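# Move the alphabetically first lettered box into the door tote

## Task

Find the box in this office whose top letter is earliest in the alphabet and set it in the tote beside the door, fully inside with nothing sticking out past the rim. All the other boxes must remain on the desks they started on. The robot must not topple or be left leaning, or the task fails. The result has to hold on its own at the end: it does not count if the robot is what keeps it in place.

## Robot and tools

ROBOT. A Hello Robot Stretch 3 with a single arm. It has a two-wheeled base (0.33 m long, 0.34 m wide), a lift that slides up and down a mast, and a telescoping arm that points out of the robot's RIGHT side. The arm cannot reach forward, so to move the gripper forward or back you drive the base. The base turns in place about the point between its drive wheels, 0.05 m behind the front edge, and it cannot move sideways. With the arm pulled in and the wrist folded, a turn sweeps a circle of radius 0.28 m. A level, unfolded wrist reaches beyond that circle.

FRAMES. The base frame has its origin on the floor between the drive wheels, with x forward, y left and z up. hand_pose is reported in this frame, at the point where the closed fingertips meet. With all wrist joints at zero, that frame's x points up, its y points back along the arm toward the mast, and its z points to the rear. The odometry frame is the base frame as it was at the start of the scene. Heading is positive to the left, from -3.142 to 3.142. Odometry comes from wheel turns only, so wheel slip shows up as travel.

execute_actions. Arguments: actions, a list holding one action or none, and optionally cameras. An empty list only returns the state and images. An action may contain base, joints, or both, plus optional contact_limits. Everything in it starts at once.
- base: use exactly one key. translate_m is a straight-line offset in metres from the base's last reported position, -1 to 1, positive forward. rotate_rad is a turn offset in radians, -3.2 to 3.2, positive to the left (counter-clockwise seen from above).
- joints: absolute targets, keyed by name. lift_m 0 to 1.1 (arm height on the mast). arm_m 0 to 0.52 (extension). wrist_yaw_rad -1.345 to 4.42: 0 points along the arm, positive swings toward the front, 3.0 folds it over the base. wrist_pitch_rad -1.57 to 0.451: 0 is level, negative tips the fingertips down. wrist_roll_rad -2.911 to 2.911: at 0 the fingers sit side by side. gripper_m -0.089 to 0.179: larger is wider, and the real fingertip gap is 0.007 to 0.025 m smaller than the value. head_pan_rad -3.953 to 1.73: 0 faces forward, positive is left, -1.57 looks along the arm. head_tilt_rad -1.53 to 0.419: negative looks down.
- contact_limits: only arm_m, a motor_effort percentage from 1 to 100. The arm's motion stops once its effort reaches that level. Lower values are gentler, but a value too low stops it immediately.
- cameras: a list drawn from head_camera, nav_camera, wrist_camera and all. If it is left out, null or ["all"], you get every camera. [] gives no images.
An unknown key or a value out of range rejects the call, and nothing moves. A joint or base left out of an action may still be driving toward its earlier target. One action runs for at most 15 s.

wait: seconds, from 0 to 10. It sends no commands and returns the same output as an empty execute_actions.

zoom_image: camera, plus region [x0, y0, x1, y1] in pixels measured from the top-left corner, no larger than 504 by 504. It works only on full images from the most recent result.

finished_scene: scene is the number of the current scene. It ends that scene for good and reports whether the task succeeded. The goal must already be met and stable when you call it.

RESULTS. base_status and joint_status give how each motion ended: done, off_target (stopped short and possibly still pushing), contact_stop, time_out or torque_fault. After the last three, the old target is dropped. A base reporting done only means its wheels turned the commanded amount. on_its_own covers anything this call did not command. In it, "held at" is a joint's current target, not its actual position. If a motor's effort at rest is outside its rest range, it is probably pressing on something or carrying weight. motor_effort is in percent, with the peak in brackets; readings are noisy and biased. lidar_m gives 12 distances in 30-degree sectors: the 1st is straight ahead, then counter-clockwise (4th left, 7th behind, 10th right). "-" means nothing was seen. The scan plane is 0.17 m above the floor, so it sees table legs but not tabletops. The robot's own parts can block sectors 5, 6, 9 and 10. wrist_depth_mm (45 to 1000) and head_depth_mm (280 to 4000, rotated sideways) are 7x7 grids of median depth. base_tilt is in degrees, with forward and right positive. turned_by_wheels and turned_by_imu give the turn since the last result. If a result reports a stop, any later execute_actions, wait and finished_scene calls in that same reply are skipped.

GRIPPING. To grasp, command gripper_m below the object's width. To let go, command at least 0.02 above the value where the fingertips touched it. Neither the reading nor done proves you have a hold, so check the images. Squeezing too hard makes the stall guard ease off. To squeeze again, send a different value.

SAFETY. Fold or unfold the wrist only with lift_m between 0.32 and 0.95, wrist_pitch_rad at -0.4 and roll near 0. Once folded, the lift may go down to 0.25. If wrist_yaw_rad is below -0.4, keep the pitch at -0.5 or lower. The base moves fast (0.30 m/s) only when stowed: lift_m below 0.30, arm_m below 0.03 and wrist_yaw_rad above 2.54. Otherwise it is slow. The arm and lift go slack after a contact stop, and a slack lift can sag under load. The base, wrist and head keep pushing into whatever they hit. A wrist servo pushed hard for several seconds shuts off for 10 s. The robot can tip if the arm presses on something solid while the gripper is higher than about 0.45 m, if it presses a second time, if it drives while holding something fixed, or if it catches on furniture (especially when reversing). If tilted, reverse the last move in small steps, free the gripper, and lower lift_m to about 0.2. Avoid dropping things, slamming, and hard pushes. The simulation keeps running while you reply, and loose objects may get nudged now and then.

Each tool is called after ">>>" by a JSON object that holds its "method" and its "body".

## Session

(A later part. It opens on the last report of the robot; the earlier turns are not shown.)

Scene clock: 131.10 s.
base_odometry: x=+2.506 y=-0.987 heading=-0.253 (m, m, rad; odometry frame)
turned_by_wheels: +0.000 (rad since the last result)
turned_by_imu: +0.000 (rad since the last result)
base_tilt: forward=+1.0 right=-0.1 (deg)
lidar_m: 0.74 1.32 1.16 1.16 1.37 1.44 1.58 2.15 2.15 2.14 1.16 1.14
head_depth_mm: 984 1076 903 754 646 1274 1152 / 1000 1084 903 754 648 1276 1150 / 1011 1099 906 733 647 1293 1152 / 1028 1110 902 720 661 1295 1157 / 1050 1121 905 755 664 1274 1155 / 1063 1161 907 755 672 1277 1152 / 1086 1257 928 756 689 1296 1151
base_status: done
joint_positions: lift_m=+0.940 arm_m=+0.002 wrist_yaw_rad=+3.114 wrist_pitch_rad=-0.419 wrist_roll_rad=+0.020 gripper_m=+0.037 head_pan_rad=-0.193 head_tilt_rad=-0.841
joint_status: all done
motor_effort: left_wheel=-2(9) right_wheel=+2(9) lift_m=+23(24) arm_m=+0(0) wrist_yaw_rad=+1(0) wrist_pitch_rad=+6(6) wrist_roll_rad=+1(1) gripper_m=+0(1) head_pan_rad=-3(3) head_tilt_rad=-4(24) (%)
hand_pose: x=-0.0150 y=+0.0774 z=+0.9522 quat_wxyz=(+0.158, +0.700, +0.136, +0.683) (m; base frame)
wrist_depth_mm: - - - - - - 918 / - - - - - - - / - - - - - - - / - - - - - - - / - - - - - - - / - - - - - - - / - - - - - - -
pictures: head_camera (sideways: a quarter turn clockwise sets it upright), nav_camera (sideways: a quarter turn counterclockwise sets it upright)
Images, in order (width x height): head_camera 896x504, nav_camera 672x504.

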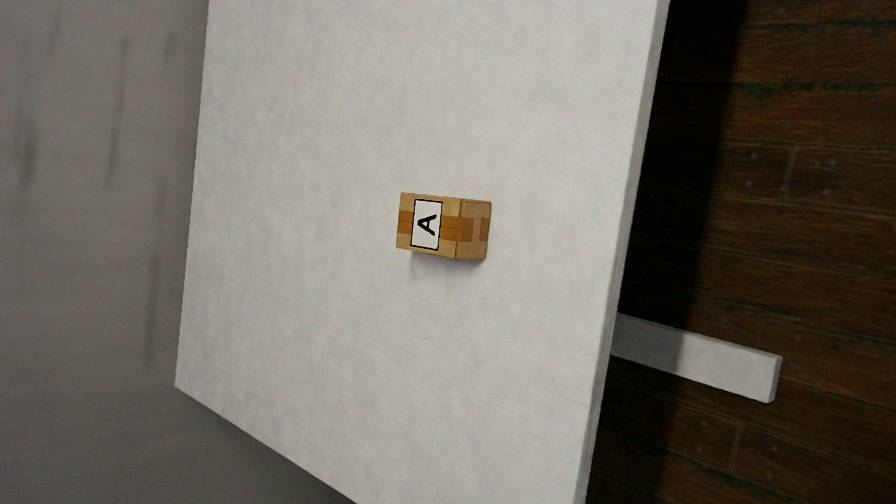

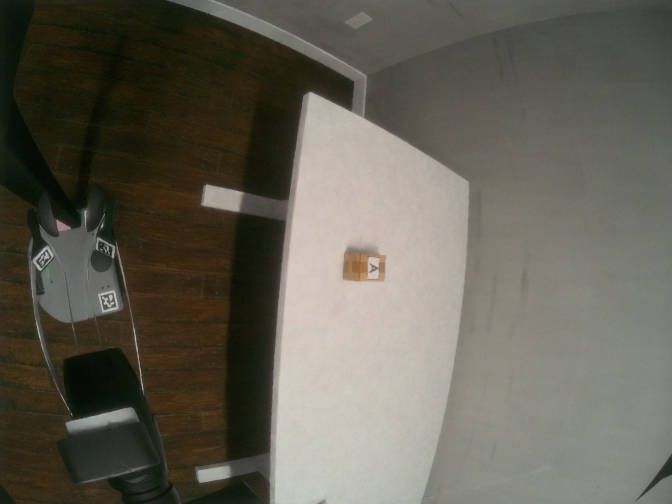

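>>> {"method": "execute_actions", "body": {"actions": [{"base": {"rotate_rad": 1.274}, "joints": {"wrist_yaw_rad": 0.0, "head_pan_rad": -1.57, "head_tilt_rad": -0.85}}]}}

Scene clock: 142.97 s.
base_odometry: x=+2.506 y=-0.987 heading=+1.021 (m, m, rad; odometry frame)
turned_by_wheels: +1.274 (rad since the last result)
turned_by_imu: +1.274 (rad since the last result)
base_tilt: forward=+0.9 right=-0.3 (deg)
lidar_m: 1.16 1.20 1.62 1.43 1.94 2.14 2.15 1.16 1.19 1.14 0.74 1.21
head_depth_mm: 1004 1086 904 789 - - 1109 / 1006 1083 902 - - - 1136 / 1019 1099 919 - - - 1132 / 1027 1102 905 720 662 1294 1158 / 1030 1108 907 735 659 1293 1155 / 1037 1130 903 751 659 1267 1146 / 1050 1133 900 754 674 1296 1149
base_status: done
joint_positions: lift_m=+0.940 arm_m=+0.002 wrist_yaw_rad=+0.003 wrist_pitch_rad=-0.419 wrist_roll_rad=+0.020 gripper_m=+0.037 head_pan_rad=-1.563 head_tilt_rad=-0.841
joint_status: all done
motor_effort: left_wheel=-2(6) right_wheel=+3(7) lift_m=+23(23) arm_m=+0(0) wrist_yaw_rad=-2(3) wrist_pitch_rad=+6(6) wrist_roll_rad=+1(1) gripper_m=+1(0) head_pan_rad=-2(33) head_tilt_rad=-6(5) (%)
hand_pose: x=-0.0208 y=-0.3710 z=+0.9522 quat_wxyz=(+0.685, +0.147, -0.698, -0.148) (m; base frame)
wrist_depth_mm: 795 788 796 776 800 802 810 / 824 842 849 855 884 856 860 / 937 904 870 860 872 859 857 / - 642 651 660 652 645 644 / 549 524 536 524 536 520 522 / 437 436 448 439 455 437 439 / 373 371 377 375 372 378 372
pictures: head_camera (sideways: a quarter turn clockwise sets it upright), nav_camera (sideways: a quarter turn counterclockwise sets it upright), wrist_camera
Images, in order (width x height): head_camera 896x504, nav_camera 672x504, wrist_camera 644x364.

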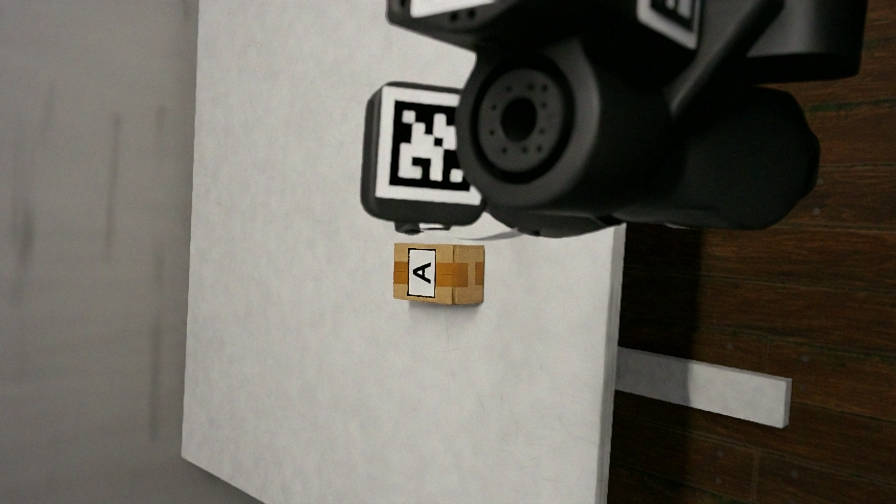

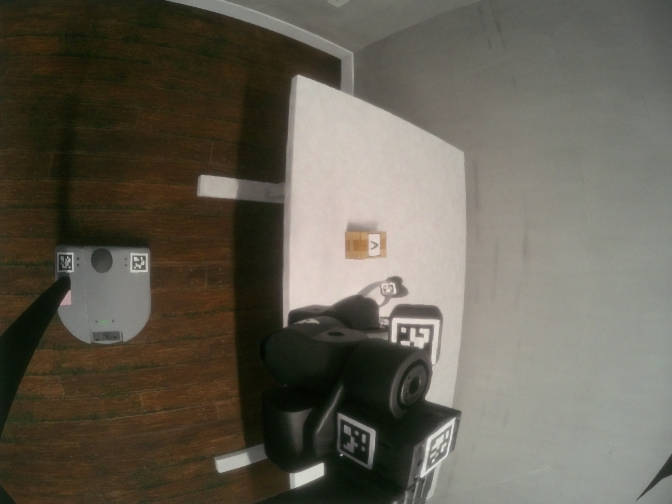

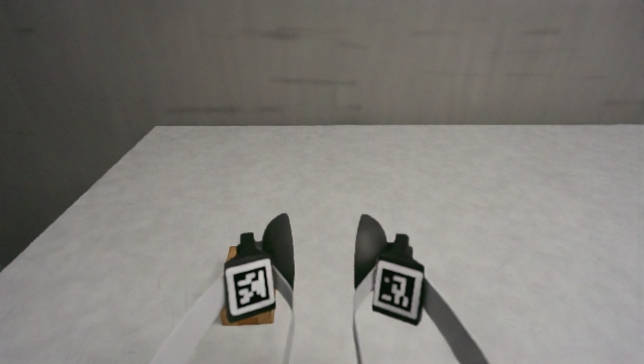

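>>> {"method": "execute_actions", "body": {"actions": [{"base": {"translate_m": 0.088}, "joints": {"wrist_pitch_rad": -1.57, "arm_m": 0.38, "gripper_m": 0.14, "lift_m": 0.96}}]}}

Scene clock: 150.83 s.
base_odometry: x=+2.552 y=-0.912 heading=+1.021 (m, m, rad; odometry frame)
turned_by_wheels: +0.000 (rad since the last result)
turned_by_imu: +0.001 (rad since the last result)
base_tilt: forward=+1.1 right=-0.2 (deg)
lidar_m: 1.07 1.11 1.51 1.43 1.94 2.22 2.24 1.23 1.19 0.71 0.71 1.12
head_depth_mm: 991 1087 903 752 647 1296 1149 / - 1091 901 755 648 1297 1152 / 1014 - 879 702 659 1294 1148 / 1023 1107 904 756 660 1282 1152 / 1029 1110 904 754 661 1268 1159 / 1041 1120 901 752 659 1296 1144 / 1047 1198 1309 757 676 1290 1152
base_status: done
joint_positions: lift_m=+0.960 arm_m=+0.380 wrist_yaw_rad=+0.001 wrist_pitch_rad=-1.565 wrist_roll_rad=+0.020 gripper_m=+0.140 head_pan_rad=-1.563 head_tilt_rad=-0.841
joint_status: all done
motor_effort: left_wheel=-2(3) right_wheel=+2(6) lift_m=+23(25) arm_m=+5(5) wrist_yaw_rad=-1(3) wrist_pitch_rad=-2(5) wrist_roll_rad=+1(1) gripper_m=+1(88) head_pan_rad=-2(2) head_tilt_rad=-6(6) (%)
hand_pose: x=-0.0217 y=-0.5020 z=+0.8421 quat_wxyz=(+0.497, +0.494, -0.506, -0.503) (m; base frame)
wrist_depth_mm: 265 266 264 265 265 263 261 / 271 272 272 268 271 269 268 / 278 280 278 227 274 273 274 / 285 281 284 232 280 281 279 / 290 287 289 287 287 284 286 / 295 - 295 292 292 - 293 / 304 305 300 300 300 302 296
pictures: head_camera (sideways: a quarter turn clockwise sets it upright), nav_camera (sideways: a quarter turn counterclockwise sets it upright), wrist_camera
Images, in order (width x height): head_camera 896x504, nav_camera 672x504, wrist_camera 644x364.

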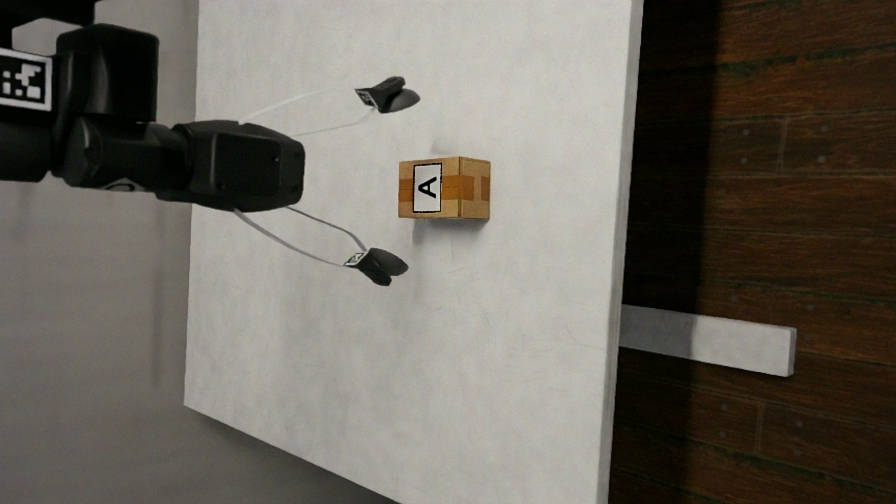

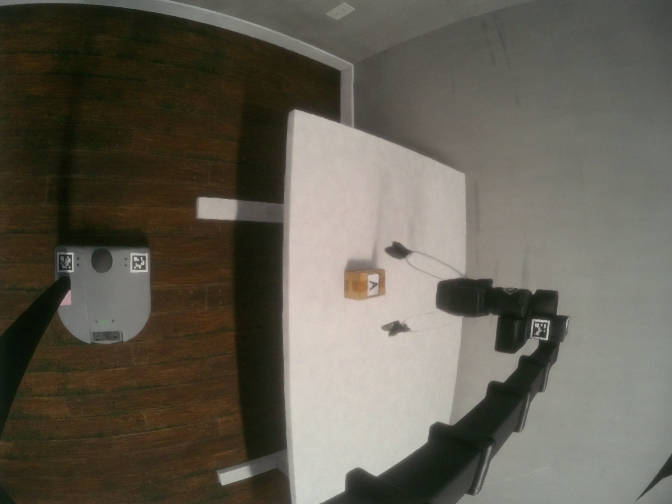

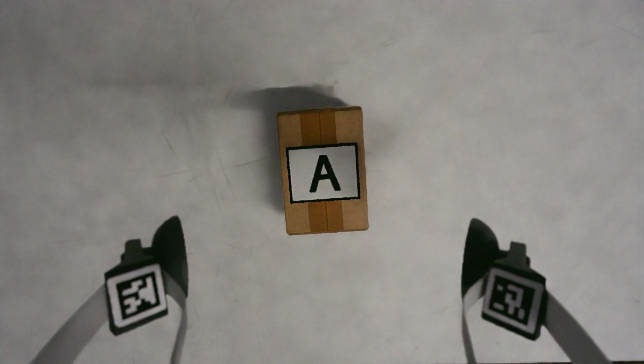

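>>> {"method": "execute_actions", "body": {"actions": [{"joints": {"arm_m": 0.415, "lift_m": 0.875, "wrist_roll_rad": 0.0}}]}}

Scene clock: 168.10 s.
base_odometry: x=+2.552 y=-0.912 heading=+1.021 (m, m, rad; odometry frame)
turned_by_wheels: +0.000 (rad since the last result)
turned_by_imu: +0.001 (rad since the last result)
base_tilt: forward=+0.9 right=-0.3 (deg)
lidar_m: 1.07 1.11 1.51 1.43 1.94 2.22 2.24 1.23 1.19 0.71 0.71 1.12
head_depth_mm: 983 - 887 754 650 1303 1152 / 976 - 904 754 650 1292 1149 / 1009 1110 - 707 660 1283 1155 / 1022 1104 903 756 662 1291 1150 / 1024 1110 905 751 660 1273 1147 / 1034 1122 901 750 660 1288 1148 / 1043 1198 1313 752 675 1286 1152
base_status: not commanded
joint_positions: lift_m=+0.875 arm_m=+0.415 wrist_yaw_rad=+0.001 wrist_pitch_rad=-1.566 wrist_roll_rad=+0.005 gripper_m=+0.140 head_pan_rad=-1.563 head_tilt_rad=-0.841
joint_status: all done
motor_effort: left_wheel=-2(2) right_wheel=+2(2) lift_m=+16(19) arm_m=+5(5) wrist_yaw_rad=-1(1) wrist_pitch_rad=-1(2) wrist_roll_rad=-2(2) gripper_m=+0(0) head_pan_rad=-1(2) head_tilt_rad=-5(5) (%)
hand_pose: x=-0.0217 y=-0.5368 z=+0.7576 quat_wxyz=(+0.501, +0.498, -0.502, -0.500) (m; base frame)
wrist_depth_mm: 186 186 186 186 184 185 185 / 190 190 189 189 189 188 188 / 195 194 193 193 193 193 193 / 198 198 197 149 196 196 196 / 204 201 202 150 201 201 200 / 208 - 207 154 206 - 204 / 213 214 212 158 210 210 209
pictures: head_camera (sideways: a quarter turn clockwise sets it upright), nav_camera (sideways: a quarter turn counterclockwise sets it upright), wrist_camera
Images, in order (width x height): head_camera 896x504, nav_camera 672x504, wrist_camera 644x364.

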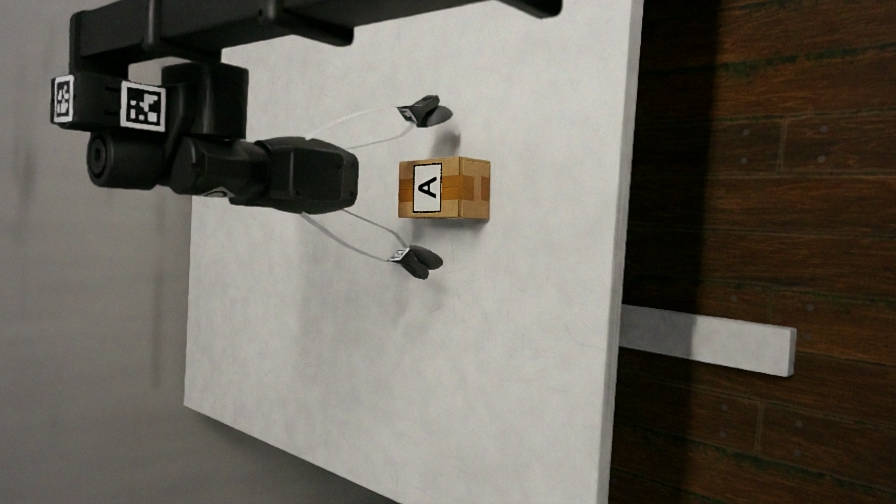

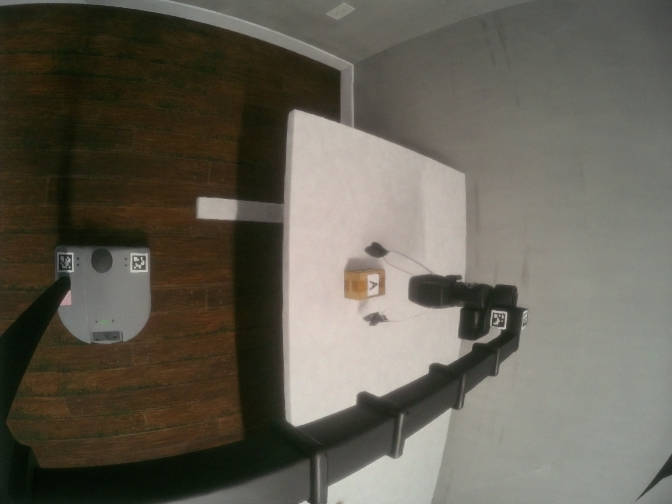

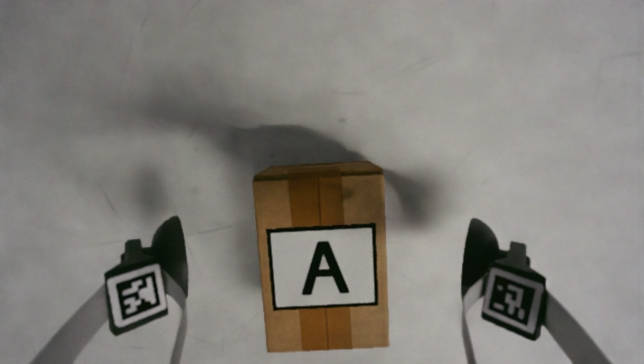

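>>> {"method": "execute_actions", "body": {"actions": [{"joints": {"lift_m": 0.85, "gripper_m": 0.095}}], "cameras": ["head_camera", "wrist_camera"]}}

Scene clock: 174.63 s.
base_odometry: x=+2.552 y=-0.912 heading=+1.021 (m, m, rad; odometry frame)
turned_by_wheels: +0.000 (rad since the last result)
turned_by_imu: +0.001 (rad since the last result)
base_tilt: forward=+1.0 right=-0.1 (deg)
lidar_m: 1.08 1.11 1.51 1.43 1.95 2.22 2.23 1.23 1.19 0.71 0.71 1.12
head_depth_mm: 999 - 898 748 641 1292 1148 / 997 - 904 755 647 1289 1143 / 1012 1113 - 703 660 1284 1148 / 1028 1106 903 756 662 1296 1148 / 1035 1115 896 753 661 1266 1145 / 1034 1132 908 751 658 1292 1154 / 1050 1200 1313 755 675 1299 1151
base_status: not commanded
joint_positions: lift_m=+0.853 arm_m=+0.415 wrist_yaw_rad=+0.001 wrist_pitch_rad=-1.568 wrist_roll_rad=+0.005 gripper_m=+0.095 head_pan_rad=-1.563 head_tilt_rad=-0.841
joint_status: lift_m contact_stop (moved -0.022 of -0.025); the others done
on_its_own: lift_m is slack since a contact_stop, until your next command for it
motor_effort: left_wheel=-2(2) right_wheel=+3(2) lift_m=+19(19) arm_m=+4(4) wrist_yaw_rad=-1(1) wrist_pitch_rad=-1(1) wrist_roll_rad=-2(2) gripper_m=-3(88) head_pan_rad=-2(2) head_tilt_rad=-5(6) (%)
hand_pose: x=-0.0217 y=-0.5362 z=+0.7353 quat_wxyz=(+0.500, +0.499, -0.501, -0.500) (m; base frame)
wrist_depth_mm: 166 166 166 165 165 164 164 / 170 169 169 168 168 167 168 / 173 173 172 172 172 172 170 / 178 177 176 128 174 175 174 / 182 180 180 129 178 179 178 / 186 185 183 132 182 183 182 / 190 189 189 135 187 187 187
pictures: head_camera (sideways: a quarter turn clockwise sets it upright), wrist_camera
Images, in order (width x height): head_camera 896x504, wrist_camera 644x364.

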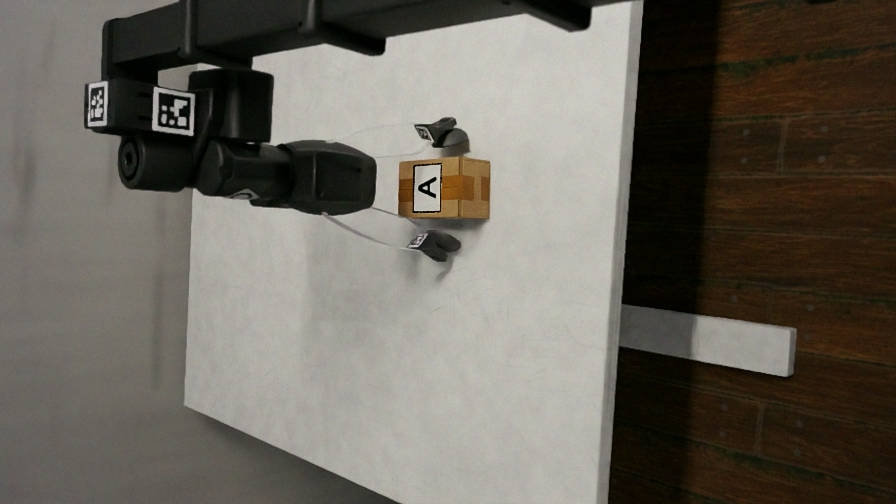

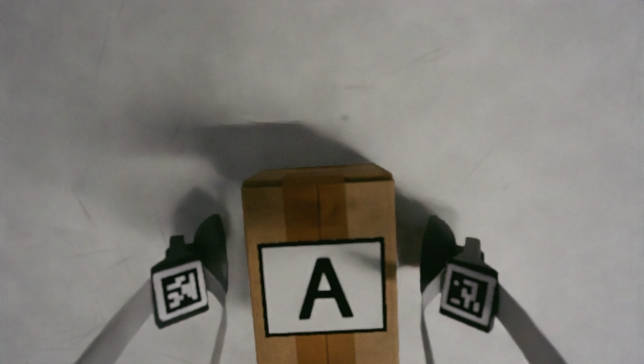

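>>> {"method": "execute_actions", "body": {"actions": [{"joints": {"lift_m": 0.863}}], "cameras": []}}

>>> {"method": "execute_actions", "body": {"actions": [{"joints": {"gripper_m": 0.02}}], "cameras": ["head_camera", "wrist_camera"]}}

Scene clock: 178.70 s.
base_odometry: x=+2.552 y=-0.912 heading=+1.021 (m, m, rad; odometry frame)
turned_by_wheels: +0.000 (rad since the last result)
turned_by_imu: +0.001 (rad since the last result)
base_tilt: forward=+1.1 right=-0.2 (deg)
lidar_m: 1.08 1.11 1.51 1.43 1.94 2.22 2.24 1.23 1.19 0.71 0.71 1.12
head_depth_mm: 986 - 904 750 636 1291 1155 / 988 - 902 752 648 1302 1152 / 1015 1108 - 705 662 1291 1143 / 1026 1099 902 747 659 1293 1149 / 1030 1113 901 754 660 1278 1154 / 1035 1120 900 753 662 1290 1148 / 1049 1198 1307 754 676 1301 1149
base_status: not commanded
joint_positions: lift_m=+0.863 arm_m=+0.415 wrist_yaw_rad=+0.001 wrist_pitch_rad=-1.567 wrist_roll_rad=+0.005 gripper_m=+0.095 head_pan_rad=-1.563 head_tilt_rad=-0.841
joint_status: all done
motor_effort: left_wheel=-2(2) right_wheel=+2(3) lift_m=+23(24) arm_m=+4(4) wrist_yaw_rad=-1(1) wrist_pitch_rad=-1(1) wrist_roll_rad=-2(2) gripper_m=-1(4) head_pan_rad=-2(1) head_tilt_rad=-5(5) (%)
hand_pose: x=-0.0217 y=-0.5364 z=+0.7452 quat_wxyz=(+0.500, +0.498, -0.501, -0.500) (m; base frame)
wrist_depth_mm: 174 175 174 174 173 173 172 / 179 178 178 178 178 176 176 / 183 181 182 181 181 180 180 / 187 186 185 137 184 185 183 / 190 190 188 138 187 189 189 / 196 194 143 142 142 192 192 / 199 200 199 145 196 197 196
pictures: none
No camera images: the call's "cameras" was empty. Leave "cameras" out to get every camera's image.

Scene clock: 179.93 s.
base_odometry: x=+2.552 y=-0.912 heading=+1.021 (m, m, rad; odometry frame)
turned_by_wheels: +0.000 (rad since the last result)
turned_by_imu: +0.000 (rad since the last result)
base_tilt: forward=+0.9 right=+0.0 (deg)
lidar_m: 1.08 1.11 1.51 1.43 1.94 2.22 2.24 1.23 1.19 0.71 0.71 1.12
head_depth_mm: 986 - 905 755 635 1288 1157 / 995 - 902 755 648 1292 1148 / 1007 1109 - 704 661 1286 1155 / 1025 1106 903 755 661 1293 1149 / 1026 1114 905 753 659 1271 1151 / 1038 1122 901 754 660 1287 1149 / 1043 1200 1311 753 675 1289 1153
base_status: not commanded
joint_positions: lift_m=+0.863 arm_m=+0.415 wrist_yaw_rad=+0.001 wrist_pitch_rad=-1.567 wrist_roll_rad=+0.005 gripper_m=+0.021 head_pan_rad=-1.563 head_tilt_rad=-0.841
joint_status: all done
motor_effort: left_wheel=-2(2) right_wheel=+2(2) lift_m=+23(23) arm_m=+4(4) wrist_yaw_rad=-1(1) wrist_pitch_rad=-1(1) wrist_roll_rad=-2(2) gripper_m=-19(99) head_pan_rad=-3(2) head_tilt_rad=-4(5) (%)
hand_pose: x=-0.0217 y=-0.5364 z=+0.7452 quat_wxyz=(+0.500, +0.498, -0.501, -0.500) (m; base frame)
wrist_depth_mm: 175 174 173 174 173 172 172 / 178 178 178 177 177 177 176 / 182 182 181 182 181 180 181 / 186 186 185 132 184 184 184 / 190 190 189 133 187 188 188 / 195 194 137 137 136 192 192 / 200 199 198 140 197 197 197
pictures: head_camera (sideways: a quarter turn clockwise sets it upright), wrist_camera
Images, in order (width x height): head_camera 896x504, wrist_camera 644x364.

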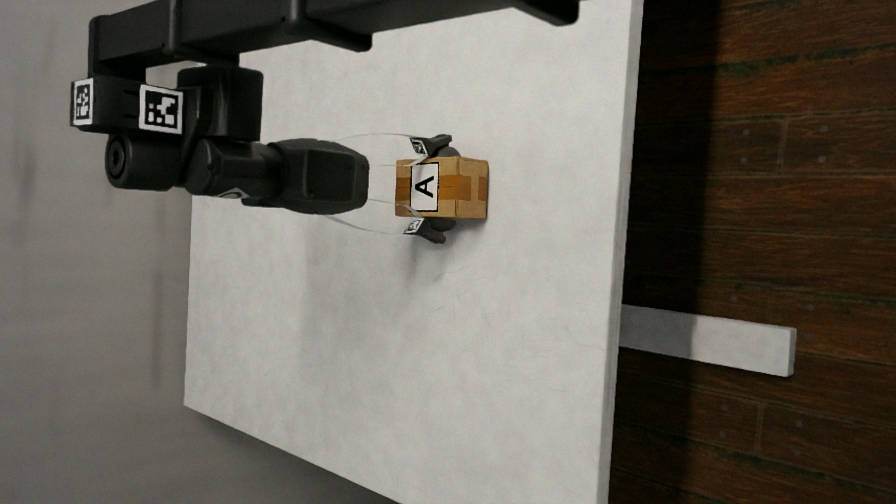

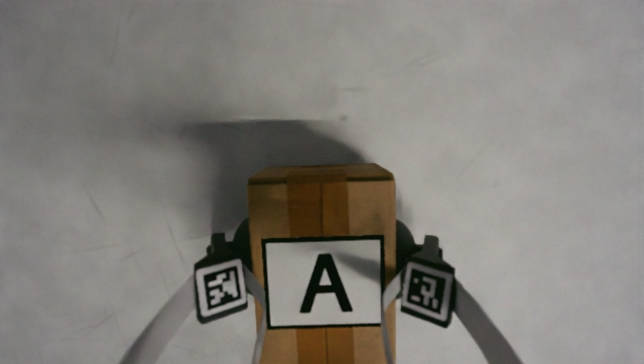

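>>> {"method": "execute_actions", "body": {"actions": [{"joints": {"lift_m": 0.90, "gripper_m": 0.01}}], "cameras": ["wrist_camera"]}}

Scene clock: 232.67 s.
base_odometry: x=+2.552 y=-0.912 heading=+1.021 (m, m, rad; odometry frame)
turned_by_wheels: +0.000 (rad since the last result)
turned_by_imu: +0.001 (rad since the last result)
base_tilt: forward=+1.1 right=+0.0 (deg)
lidar_m: 1.08 1.11 1.50 1.43 1.95 2.22 2.24 1.23 1.19 0.71 0.71 1.12
head_depth_mm: 971 1054 881 755 647 1285 1152 / - - 902 752 647 1289 1150 / 993 1106 852 695 660 1290 1159 / 1024 1105 902 752 661 1291 1152 / 1034 1116 903 754 662 1265 1159 / 1034 1124 898 755 660 1296 1155 / 1041 1194 1308 754 674 1292 1153
base_status: not commanded
joint_positions: lift_m=+0.900 arm_m=+0.415 wrist_yaw_rad=+0.001 wrist_pitch_rad=-1.567 wrist_roll_rad=+0.005 gripper_m=+0.014 head_pan_rad=-1.563 head_tilt_rad=-0.841
joint_status: gripper_m off_target (ended at +0.014, target +0.010); the others done
motor_effort: left_wheel=-1(1) right_wheel=+2(2) lift_m=+24(24) arm_m=+4(4) wrist_yaw_rad=-1(1) wrist_pitch_rad=-1(1) wrist_roll_rad=-2(2) gripper_m=-22(70) head_pan_rad=-1(3) head_tilt_rad=-5(5) (%)
hand_pose: x=-0.0217 y=-0.5364 z=+0.7822 quat_wxyz=(+0.500, +0.498, -0.501, -0.500) (m; base frame)
wrist_depth_mm: 209 208 208 208 207 208 207 / 213 214 213 212 212 212 211 / 219 219 218 217 217 217 215 / 224 224 221 131 221 220 221 / 229 227 226 133 224 227 226 / 233 233 136 135 135 232 230 / 241 238 238 139 236 237 237
pictures: wrist_camera
Images, in order (width x height): wrist_camera 644x364.

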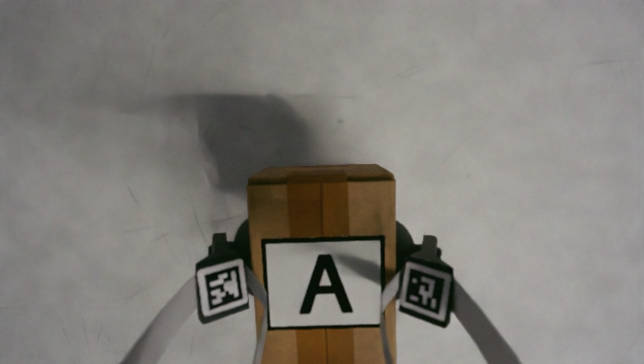

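>>> {"method": "execute_actions", "body": {"actions": [{"base": {"translate_m": 0.4}, "joints": {"arm_m": 0.0, "wrist_pitch_rad": -0.4, "wrist_yaw_rad": 2.7, "head_pan_rad": -0.3, "head_tilt_rad": -1.1}}]}}

Scene clock: 243.23 s.
base_odometry: x=+2.761 y=-0.571 heading=+1.021 (m, m, rad; odometry frame)
turned_by_wheels: +0.000 (rad since the last result)
turned_by_imu: +0.000 (rad since the last result)
base_tilt: forward=+1.2 right=-0.1 (deg)
lidar_m: 0.68 0.70 0.95 1.46 1.84 2.54 2.63 1.57 0.71 0.71 0.98 0.71
head_depth_mm: 751 917 1182 1412 1302 1197 - / 727 891 1132 1380 1310 1208 - / 706 856 1087 1379 1306 1205 - / 689 827 1047 1373 1311 1200 1135 / 660 800 1004 1335 1309 755 334 / 644 777 965 1266 1322 298 290 / 631 755 930 1207 1321 307 291
base_status: done
joint_positions: lift_m=+0.900 arm_m=+0.002 wrist_yaw_rad=+2.697 wrist_pitch_rad=-0.429 wrist_roll_rad=+0.003 gripper_m=+0.014 head_pan_rad=-0.307 head_tilt_rad=-1.087
joint_status: all done
joint sent to its limit — the command would take arm_m past its lower limit, so that joint was sent only as far as its limit.
motor_effort: left_wheel=-1(3) right_wheel=+2(8) lift_m=+24(24) arm_m=-4(5) wrist_yaw_rad=+4(6) wrist_pitch_rad=+9(7) wrist_roll_rad=-1(2) gripper_m=-21(22) head_pan_rad=+3(31) head_tilt_rad=-7(28) (%)
hand_pose: x=+0.0746 y=+0.0542 z=+0.9100 quat_wxyz=(+0.299, +0.708, -0.006, +0.640) (m; base frame)
wrist_depth_mm: - - - - 845 641 516 / - - - - 881 666 527 / - - - - 967 692 535 / - - - 132 941 731 565 / - - - 133 908 740 589 / - - 136 136 136 781 612 / - - - 139 - 774 617
pictures: head_camera (sideways: a quarter turn clockwise sets it upright), nav_camera (sideways: a quarter turn counterclockwise sets it upright), wrist_camera
Images, in order (width x height): head_camera 896x504, nav_camera 672x504, wrist_camera 644x364.

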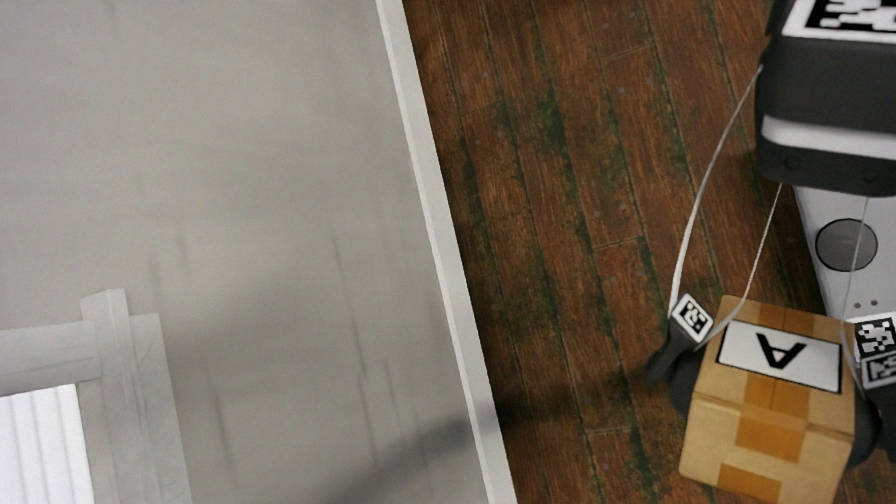

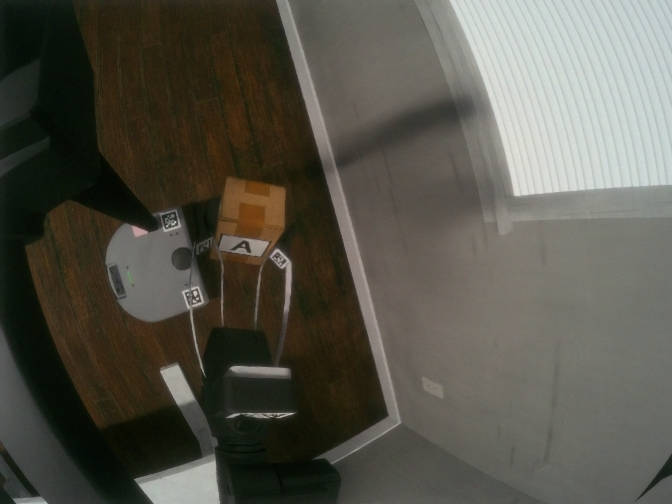

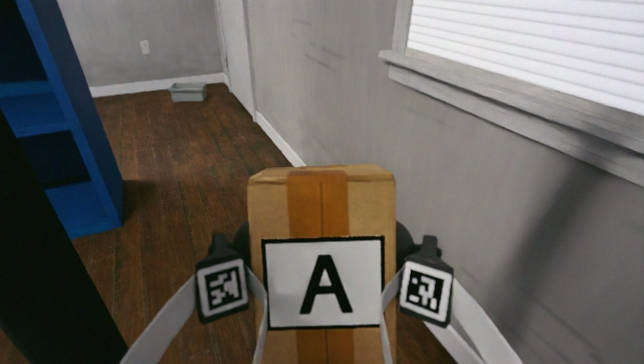

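>>> {"method": "execute_actions", "body": {"actions": [{"base": {"rotate_rad": 1.50}, "joints": {"lift_m": 0.62, "head_pan_rad": 0.0, "head_tilt_rad": -0.7}}], "cameras": []}}

>>> {"method": "execute_actions", "body": {"actions": [{"base": {"translate_m": 0.3}, "joints": {"lift_m": 0.29}}]}}

Scene clock: 252.67 s.
base_odometry: x=+2.761 y=-0.571 heading=+2.521 (m, m, rad; odometry frame)
turned_by_wheels: +1.500 (rad since the last result)
turned_by_imu: +1.500 (rad since the last result)
base_tilt: forward=+1.0 right=-0.1 (deg)
lidar_m: 1.71 1.46 1.87 2.63 1.79 1.22 0.71 1.07 0.73 0.68 0.69 0.88
head_depth_mm: 1983 2000 1986 1867 1619 1383 1211 / 2774 2799 2425 1963 1634 1388 1208 / 3213 3301 2518 1989 1624 1379 1207 / 3141 3456 2519 1975 1631 1380 1210 / 3198 3336 2542 1973 1621 1377 1202 / 1641 1607 1781 1874 1623 1387 1210 / 1275 1796 2078 1847 1616 1387 1203
base_status: done
joint_positions: lift_m=+0.620 arm_m=+0.002 wrist_yaw_rad=+2.697 wrist_pitch_rad=-0.429 wrist_roll_rad=+0.003 gripper_m=+0.014 head_pan_rad=-0.007 head_tilt_rad=-0.705
joint_status: all done
motor_effort: left_wheel=-2(5) right_wheel=+2(7) lift_m=+17(19) arm_m=-3(4) wrist_yaw_rad=+4(3) wrist_pitch_rad=+9(9) wrist_roll_rad=-1(1) gripper_m=-23(22) head_pan_rad=+2(17) head_tilt_rad=+2(31) (%)
hand_pose: x=+0.0747 y=+0.0542 z=+0.6304 quat_wxyz=(+0.299, +0.708, -0.006, +0.640) (m; base frame)
wrist_depth_mm: - - - - - - - / - - - - - - - / - - - - - - - / - - - 131 - - - / - - - 133 - - - / - 889 136 136 136 922 933 / - 780 769 139 767 804 789
pictures: none
No camera images: the call's "cameras" was empty. Leave "cameras" out to get every camera's image.

Scene clock: 257.03 s.
base_odometry: x=+2.517 y=-0.397 heading=+2.521 (m, m, rad; odometry frame)
turned_by_wheels: +0.000 (rad since the last result)
turned_by_imu: +0.000 (rad since the last result)
base_tilt: forward=+1.0 right=-0.4 (deg)
lidar_m: 1.87 1.18 1.65 2.68 1.75 1.53 1.00 1.03 0.70 0.65 0.66 0.85
head_depth_mm: 1844 1894 1887 1873 1638 1389 1206 / 2650 2658 2446 1991 1627 1398 1206 / 2960 3272 2540 1990 1650 1373 1203 / 2934 3204 2532 1979 1627 1383 1206 / 2939 3155 2490 1989 1623 1384 1206 / 2909 3146 2240 1749 1594 1386 1194 / 1148 1138 1315 1746 1609 1380 1200
base_status: done
joint_positions: lift_m=+0.290 arm_m=+0.002 wrist_yaw_rad=+2.697 wrist_pitch_rad=-0.428 wrist_roll_rad=+0.003 gripper_m=+0.014 head_pan_rad=-0.007 head_tilt_rad=-0.703
joint_status: all done
motor_effort: left_wheel=-2(7) right_wheel=+3(7) lift_m=+17(18) arm_m=-3(3) wrist_yaw_rad=+4(4) wrist_pitch_rad=+9(9) wrist_roll_rad=-1(1) gripper_m=-23(22) head_pan_rad=+2(2) head_tilt_rad=+2(3) (%)
hand_pose: x=+0.0747 y=+0.0542 z=+0.3005 quat_wxyz=(+0.299, +0.708, -0.006, +0.640) (m; base frame)
wrist_depth_mm: - - - - - - - / - - - - - - - / - - - - - - 964 / 757 758 759 131 721 760 773 / 627 607 581 133 610 623 628 / - 511 136 135 136 525 522 / - - - 140 434 445 448
pictures: head_camera (sideways: a quarter turn clockwise sets it upright), nav_camera (sideways: a quarter turn counterclockwise sets it upright), wrist_camera
Images, in order (width x height): head_camera 896x504, nav_camera 672x504, wrist_camera 644x364.

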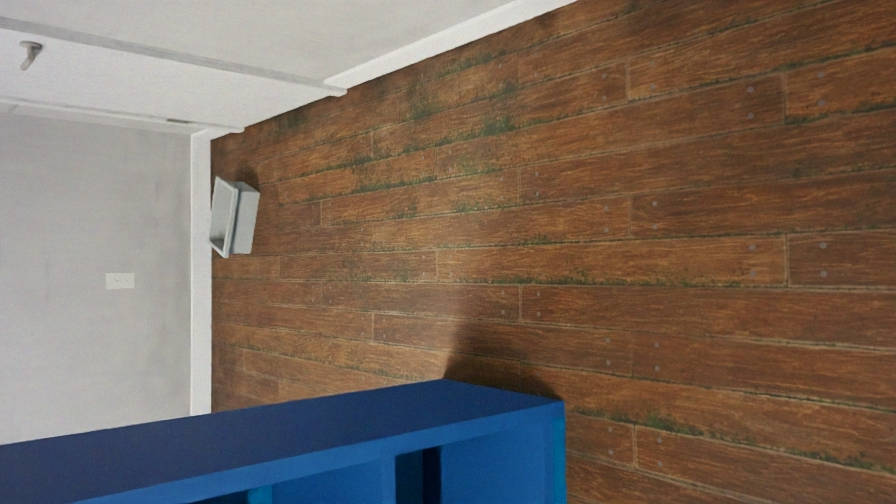

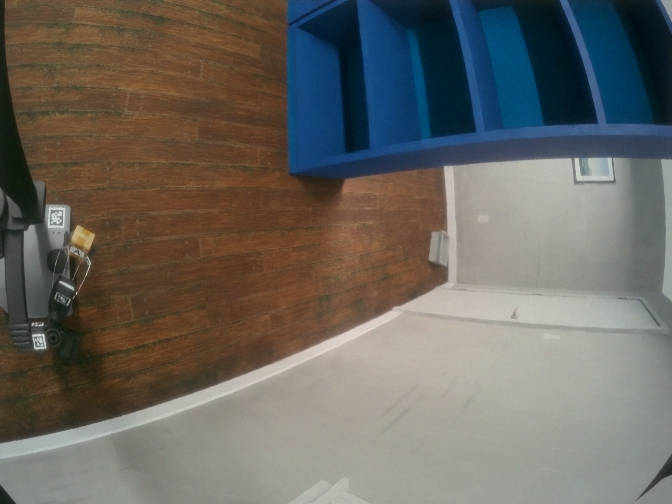

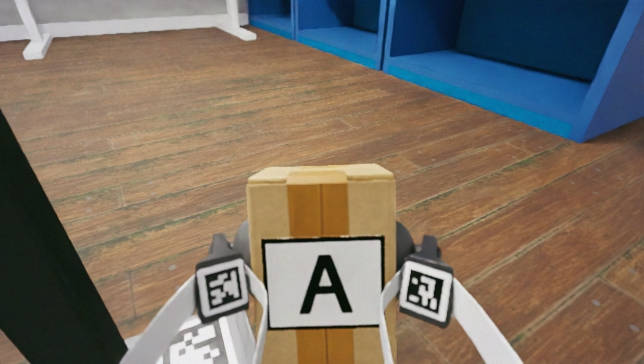

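Path is clear. Driving on.

>>> {"method": "execute_actions", "body": {"actions": [{"base": {"translate_m": 1.0}}], "cameras": []}}

>>> {"method": "execute_actions", "body": {"actions": [{"base": {"translate_m": 1.0}, "joints": {"head_tilt_rad": -0.9}}]}}

Scene clock: 264.30 s.
base_odometry: x=+1.703 y=+0.185 heading=+2.521 (m, m, rad; odometry frame)
turned_by_wheels: +0.000 (rad since the last result)
turned_by_imu: +0.000 (rad since the last result)
base_tilt: forward=+0.9 right=-0.3 (deg)
lidar_m: 1.54 0.64 0.43 0.43 3.26 2.50 1.99 0.88 0.60 0.56 0.56 0.72
head_depth_mm: 1546 1562 1543 1578 1555 1390 1206 / 2041 2225 2251 1931 1631 1378 1206 / 2076 2294 2455 1982 1640 1388 1206 / 2041 2303 2461 1983 1645 1378 1218 / 2061 2263 2475 1993 1621 1374 1201 / 2031 2281 2426 1977 1636 1379 1207 / 2037 2263 2422 1972 1625 1390 1204
base_status: done
joint_positions: lift_m=+0.290 arm_m=+0.002 wrist_yaw_rad=+2.697 wrist_pitch_rad=-0.428 wrist_roll_rad=+0.003 gripper_m=+0.014 head_pan_rad=-0.007 head_tilt_rad=-0.703
joint_status: not commanded
motor_effort: left_wheel=-1(5) right_wheel=+2(9) lift_m=+17(17) arm_m=-4(3) wrist_yaw_rad=+3(4) wrist_pitch_rad=+9(9) wrist_roll_rad=-1(1) gripper_m=-23(21) head_pan_rad=+2(2) head_tilt_rad=+1(2) (%)
hand_pose: x=+0.0746 y=+0.0543 z=+0.3005 quat_wxyz=(+0.299, +0.708, -0.006, +0.640) (m; base frame)
wrist_depth_mm: - - 436 481 569 - - / - - 476 515 624 - - / - - 714 564 690 - - / 729 760 661 131 736 765 787 / 632 615 581 133 594 612 626 / - 517 137 136 136 515 527 / - - - 139 432 445 448
pictures: none
No camera images: the call's "cameras" was empty. Leave "cameras" out to get every camera's image.

Scene clock: 269.30 s.
base_odometry: x=+0.890 y=+0.767 heading=+2.521 (m, m, rad; odometry frame)
turned_by_wheels: +0.000 (rad since the last result)
turned_by_imu: -0.001 (rad since the last result)
base_tilt: forward=+0.9 right=-0.3 (deg)
lidar_m: 1.30 1.37 1.75 2.38 0.63 0.65 2.90 0.72 0.49 0.46 0.44 0.57
head_depth_mm: 1218 1347 1355 1308 1322 1234 1137 / 1239 1427 1685 1634 1427 1263 1127 / 1234 1420 1689 1617 1427 1267 1134 / 1229 1431 1695 1582 1449 1270 1133 / 1228 1417 1692 1646 1433 1262 1138 / 1214 1413 1675 1645 1436 1274 1145 / 1217 1408 1665 1650 1432 1262 1146
base_status: done
joint_positions: lift_m=+0.290 arm_m=+0.002 wrist_yaw_rad=+2.697 wrist_pitch_rad=-0.428 wrist_roll_rad=+0.003 gripper_m=+0.014 head_pan_rad=-0.007 head_tilt_rad=-0.890
joint_status: all done
motor_effort: left_wheel=-1(6) right_wheel=+2(9) lift_m=+17(17) arm_m=-4(4) wrist_yaw_rad=+3(4) wrist_pitch_rad=+9(9) wrist_roll_rad=-1(1) gripper_m=-22(22) head_pan_rad=+2(2) head_tilt_rad=-5(25) (%)
hand_pose: x=+0.0746 y=+0.0543 z=+0.3005 quat_wxyz=(+0.299, +0.708, -0.006, +0.640) (m; base frame)
wrist_depth_mm: - - - - - - - / - - - - - - - / - - - - - - - / 737 747 743 131 735 770 762 / 635 607 590 134 604 621 622 / - 513 137 136 135 520 526 / - - - 139 434 447 447
pictures: head_camera (sideways: a quarter turn clockwise sets it upright), nav_camera (sideways: a quarter turn counterclockwise sets it upright), wrist_camera
Images, in order (width x height): head_camera 896x504, nav_camera 672x504, wrist_camera 644x364.

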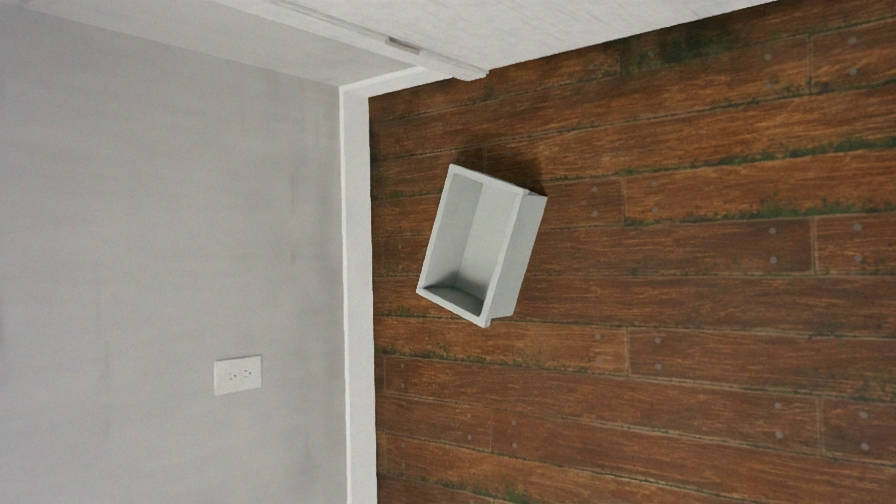

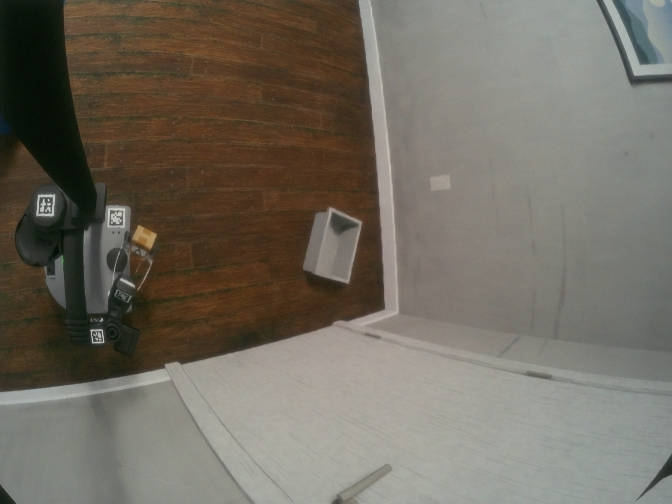

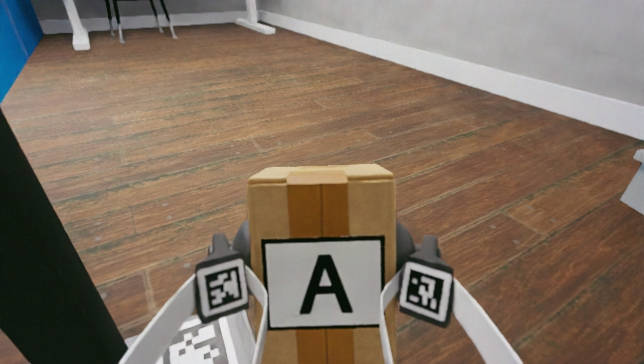

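>>> {"method": "execute_actions", "body": {"actions": [{"base": {"translate_m": 0.46}, "joints": {"head_tilt_rad": -1.15}}], "cameras": ["head_camera"]}}

>>> {"method": "execute_actions", "body": {"actions": [{"base": {"rotate_rad": 1.746}, "joints": {"lift_m": 0.36, "arm_m": 0.30, "head_pan_rad": -1.65}}], "cameras": ["head_camera", "nav_camera"]}}

Scene clock: 295.90 s.
base_odometry: x=+0.516 y=+1.035 heading=+2.521 (m, m, rad; odometry frame)
turned_by_wheels: +0.000 (rad since the last result)
turned_by_imu: +0.000 (rad since the last result)
base_tilt: forward=+0.9 right=-0.3 (deg)
lidar_m: 0.90 0.91 1.16 2.56 1.32 1.00 2.62 0.65 0.42 0.39 0.40 0.51
head_depth_mm: 935 1126 1290 1264 1251 1182 1116 / 934 1146 1446 1393 1287 1188 - / 927 1133 1451 1395 1278 1195 - / 927 1135 1433 1353 1281 1201 - / 924 1130 1427 1383 1286 1198 - / 925 1127 1432 1408 1297 1200 1128 / 918 1126 1429 1404 1300 1198 1129
base_status: done
joint_positions: lift_m=+0.290 arm_m=+0.002 wrist_yaw_rad=+2.697 wrist_pitch_rad=-0.428 wrist_roll_rad=+0.003 gripper_m=+0.014 head_pan_rad=-0.007 head_tilt_rad=-1.137
joint_status: all done
motor_effort: left_wheel=-1(5) right_wheel=+2(8) lift_m=+17(17) arm_m=-3(3) wrist_yaw_rad=+3(3) wrist_pitch_rad=+9(9) wrist_roll_rad=-2(2) gripper_m=-22(21) head_pan_rad=+2(1) head_tilt_rad=-7(28) (%)
hand_pose: x=+0.0746 y=+0.0543 z=+0.3005 quat_wxyz=(+0.299, +0.708, -0.006, +0.640) (m; base frame)
wrist_depth_mm: - - - - - 810 662 / - - - - - 838 683 / - - - - - 866 717 / 752 750 759 131 729 762 705 / 628 618 596 133 615 519 517 / - 514 136 136 136 472 483 / - - - 139 433 432 375
pictures: head_camera (sideways: a quarter turn clockwise sets it upright)
Images, in order (width x height): head_camera 896x504.

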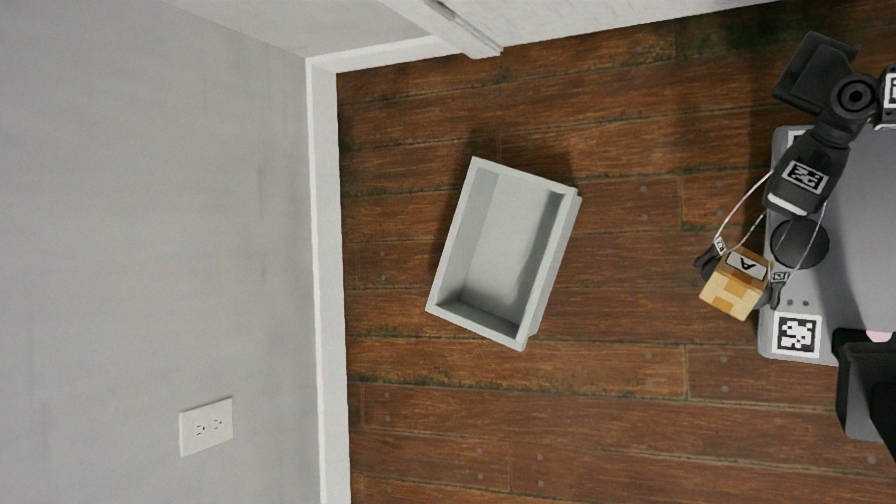

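Scene clock: 299.30 s.
base_odometry: x=+0.516 y=+1.035 heading=-2.017 (m, m, rad; odometry frame)
turned_by_wheels: +1.746 (rad since the last result)
turned_by_imu: +1.745 (rad since the last result)
base_tilt: forward=+0.8 right=-0.3 (deg)
lidar_m: 2.62 1.12 1.00 1.31 0.55 0.40 0.39 0.42 0.60 0.90 0.95 1.36
head_depth_mm: 919 1107 1384 1377 1269 1185 1125 / 927 1125 1410 1396 1286 1211 - / 931 1128 1405 1347 1271 - - / 939 1142 1430 1344 1273 1217 - / 943 1151 1464 1405 1266 1197 1121 / 954 1163 1475 1397 1291 1205 1116 / 960 1177 1482 1402 1299 1198 1120
base_status: done
joint_positions: lift_m=+0.360 arm_m=+0.300 wrist_yaw_rad=+2.697 wrist_pitch_rad=-0.427 wrist_roll_rad=+0.003 gripper_m=+0.014 head_pan_rad=-1.643 head_tilt_rad=-1.137
joint_status: all done
motor_effort: left_wheel=-2(7) right_wheel=+3(7) lift_m=+24(24) arm_m=+5(5) wrist_yaw_rad=+3(3) wrist_pitch_rad=+8(9) wrist_roll_rad=-1(1) gripper_m=-22(21) head_pan_rad=-2(33) head_tilt_rad=-7(7) (%)
hand_pose: x=+0.0747 y=-0.2430 z=+0.3704 quat_wxyz=(+0.299, +0.708, -0.006, +0.640) (m; base frame)
wrist_depth_mm: - - - - - - - / - - - - - - - / - - - - - - - / 836 887 894 131 857 888 903 / 735 - 134 133 703 724 718 / - - - 135 136 615 610 / - - 140 139 509 524 518
pictures: head_camera (sideways: a quarter turn clockwise sets it upright), nav_camera (sideways: a quarter turn counterclockwise sets it upright)
Images, in order (width x height): head_camera 896x504, nav_camera 672x504.

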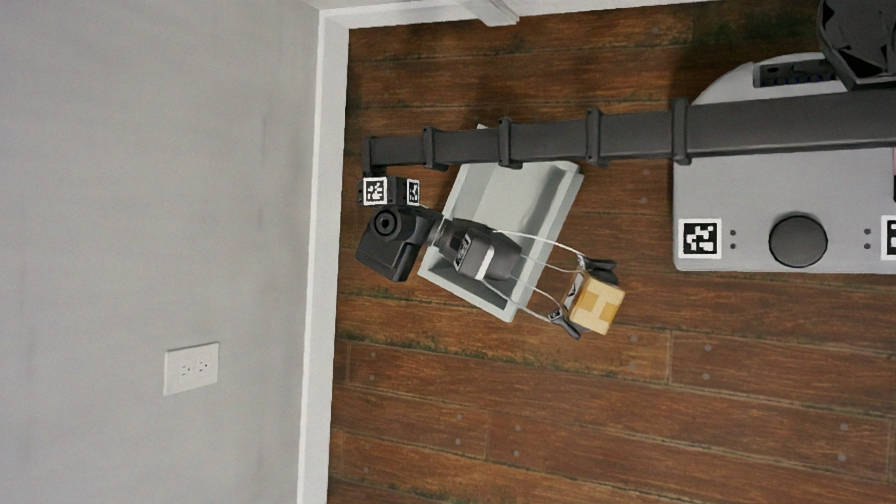

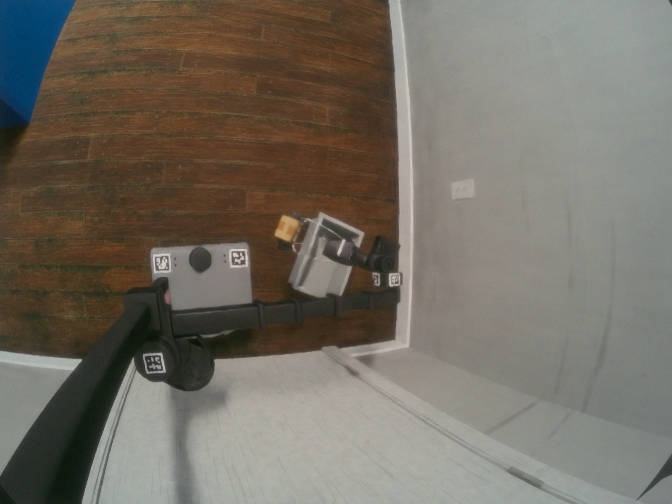

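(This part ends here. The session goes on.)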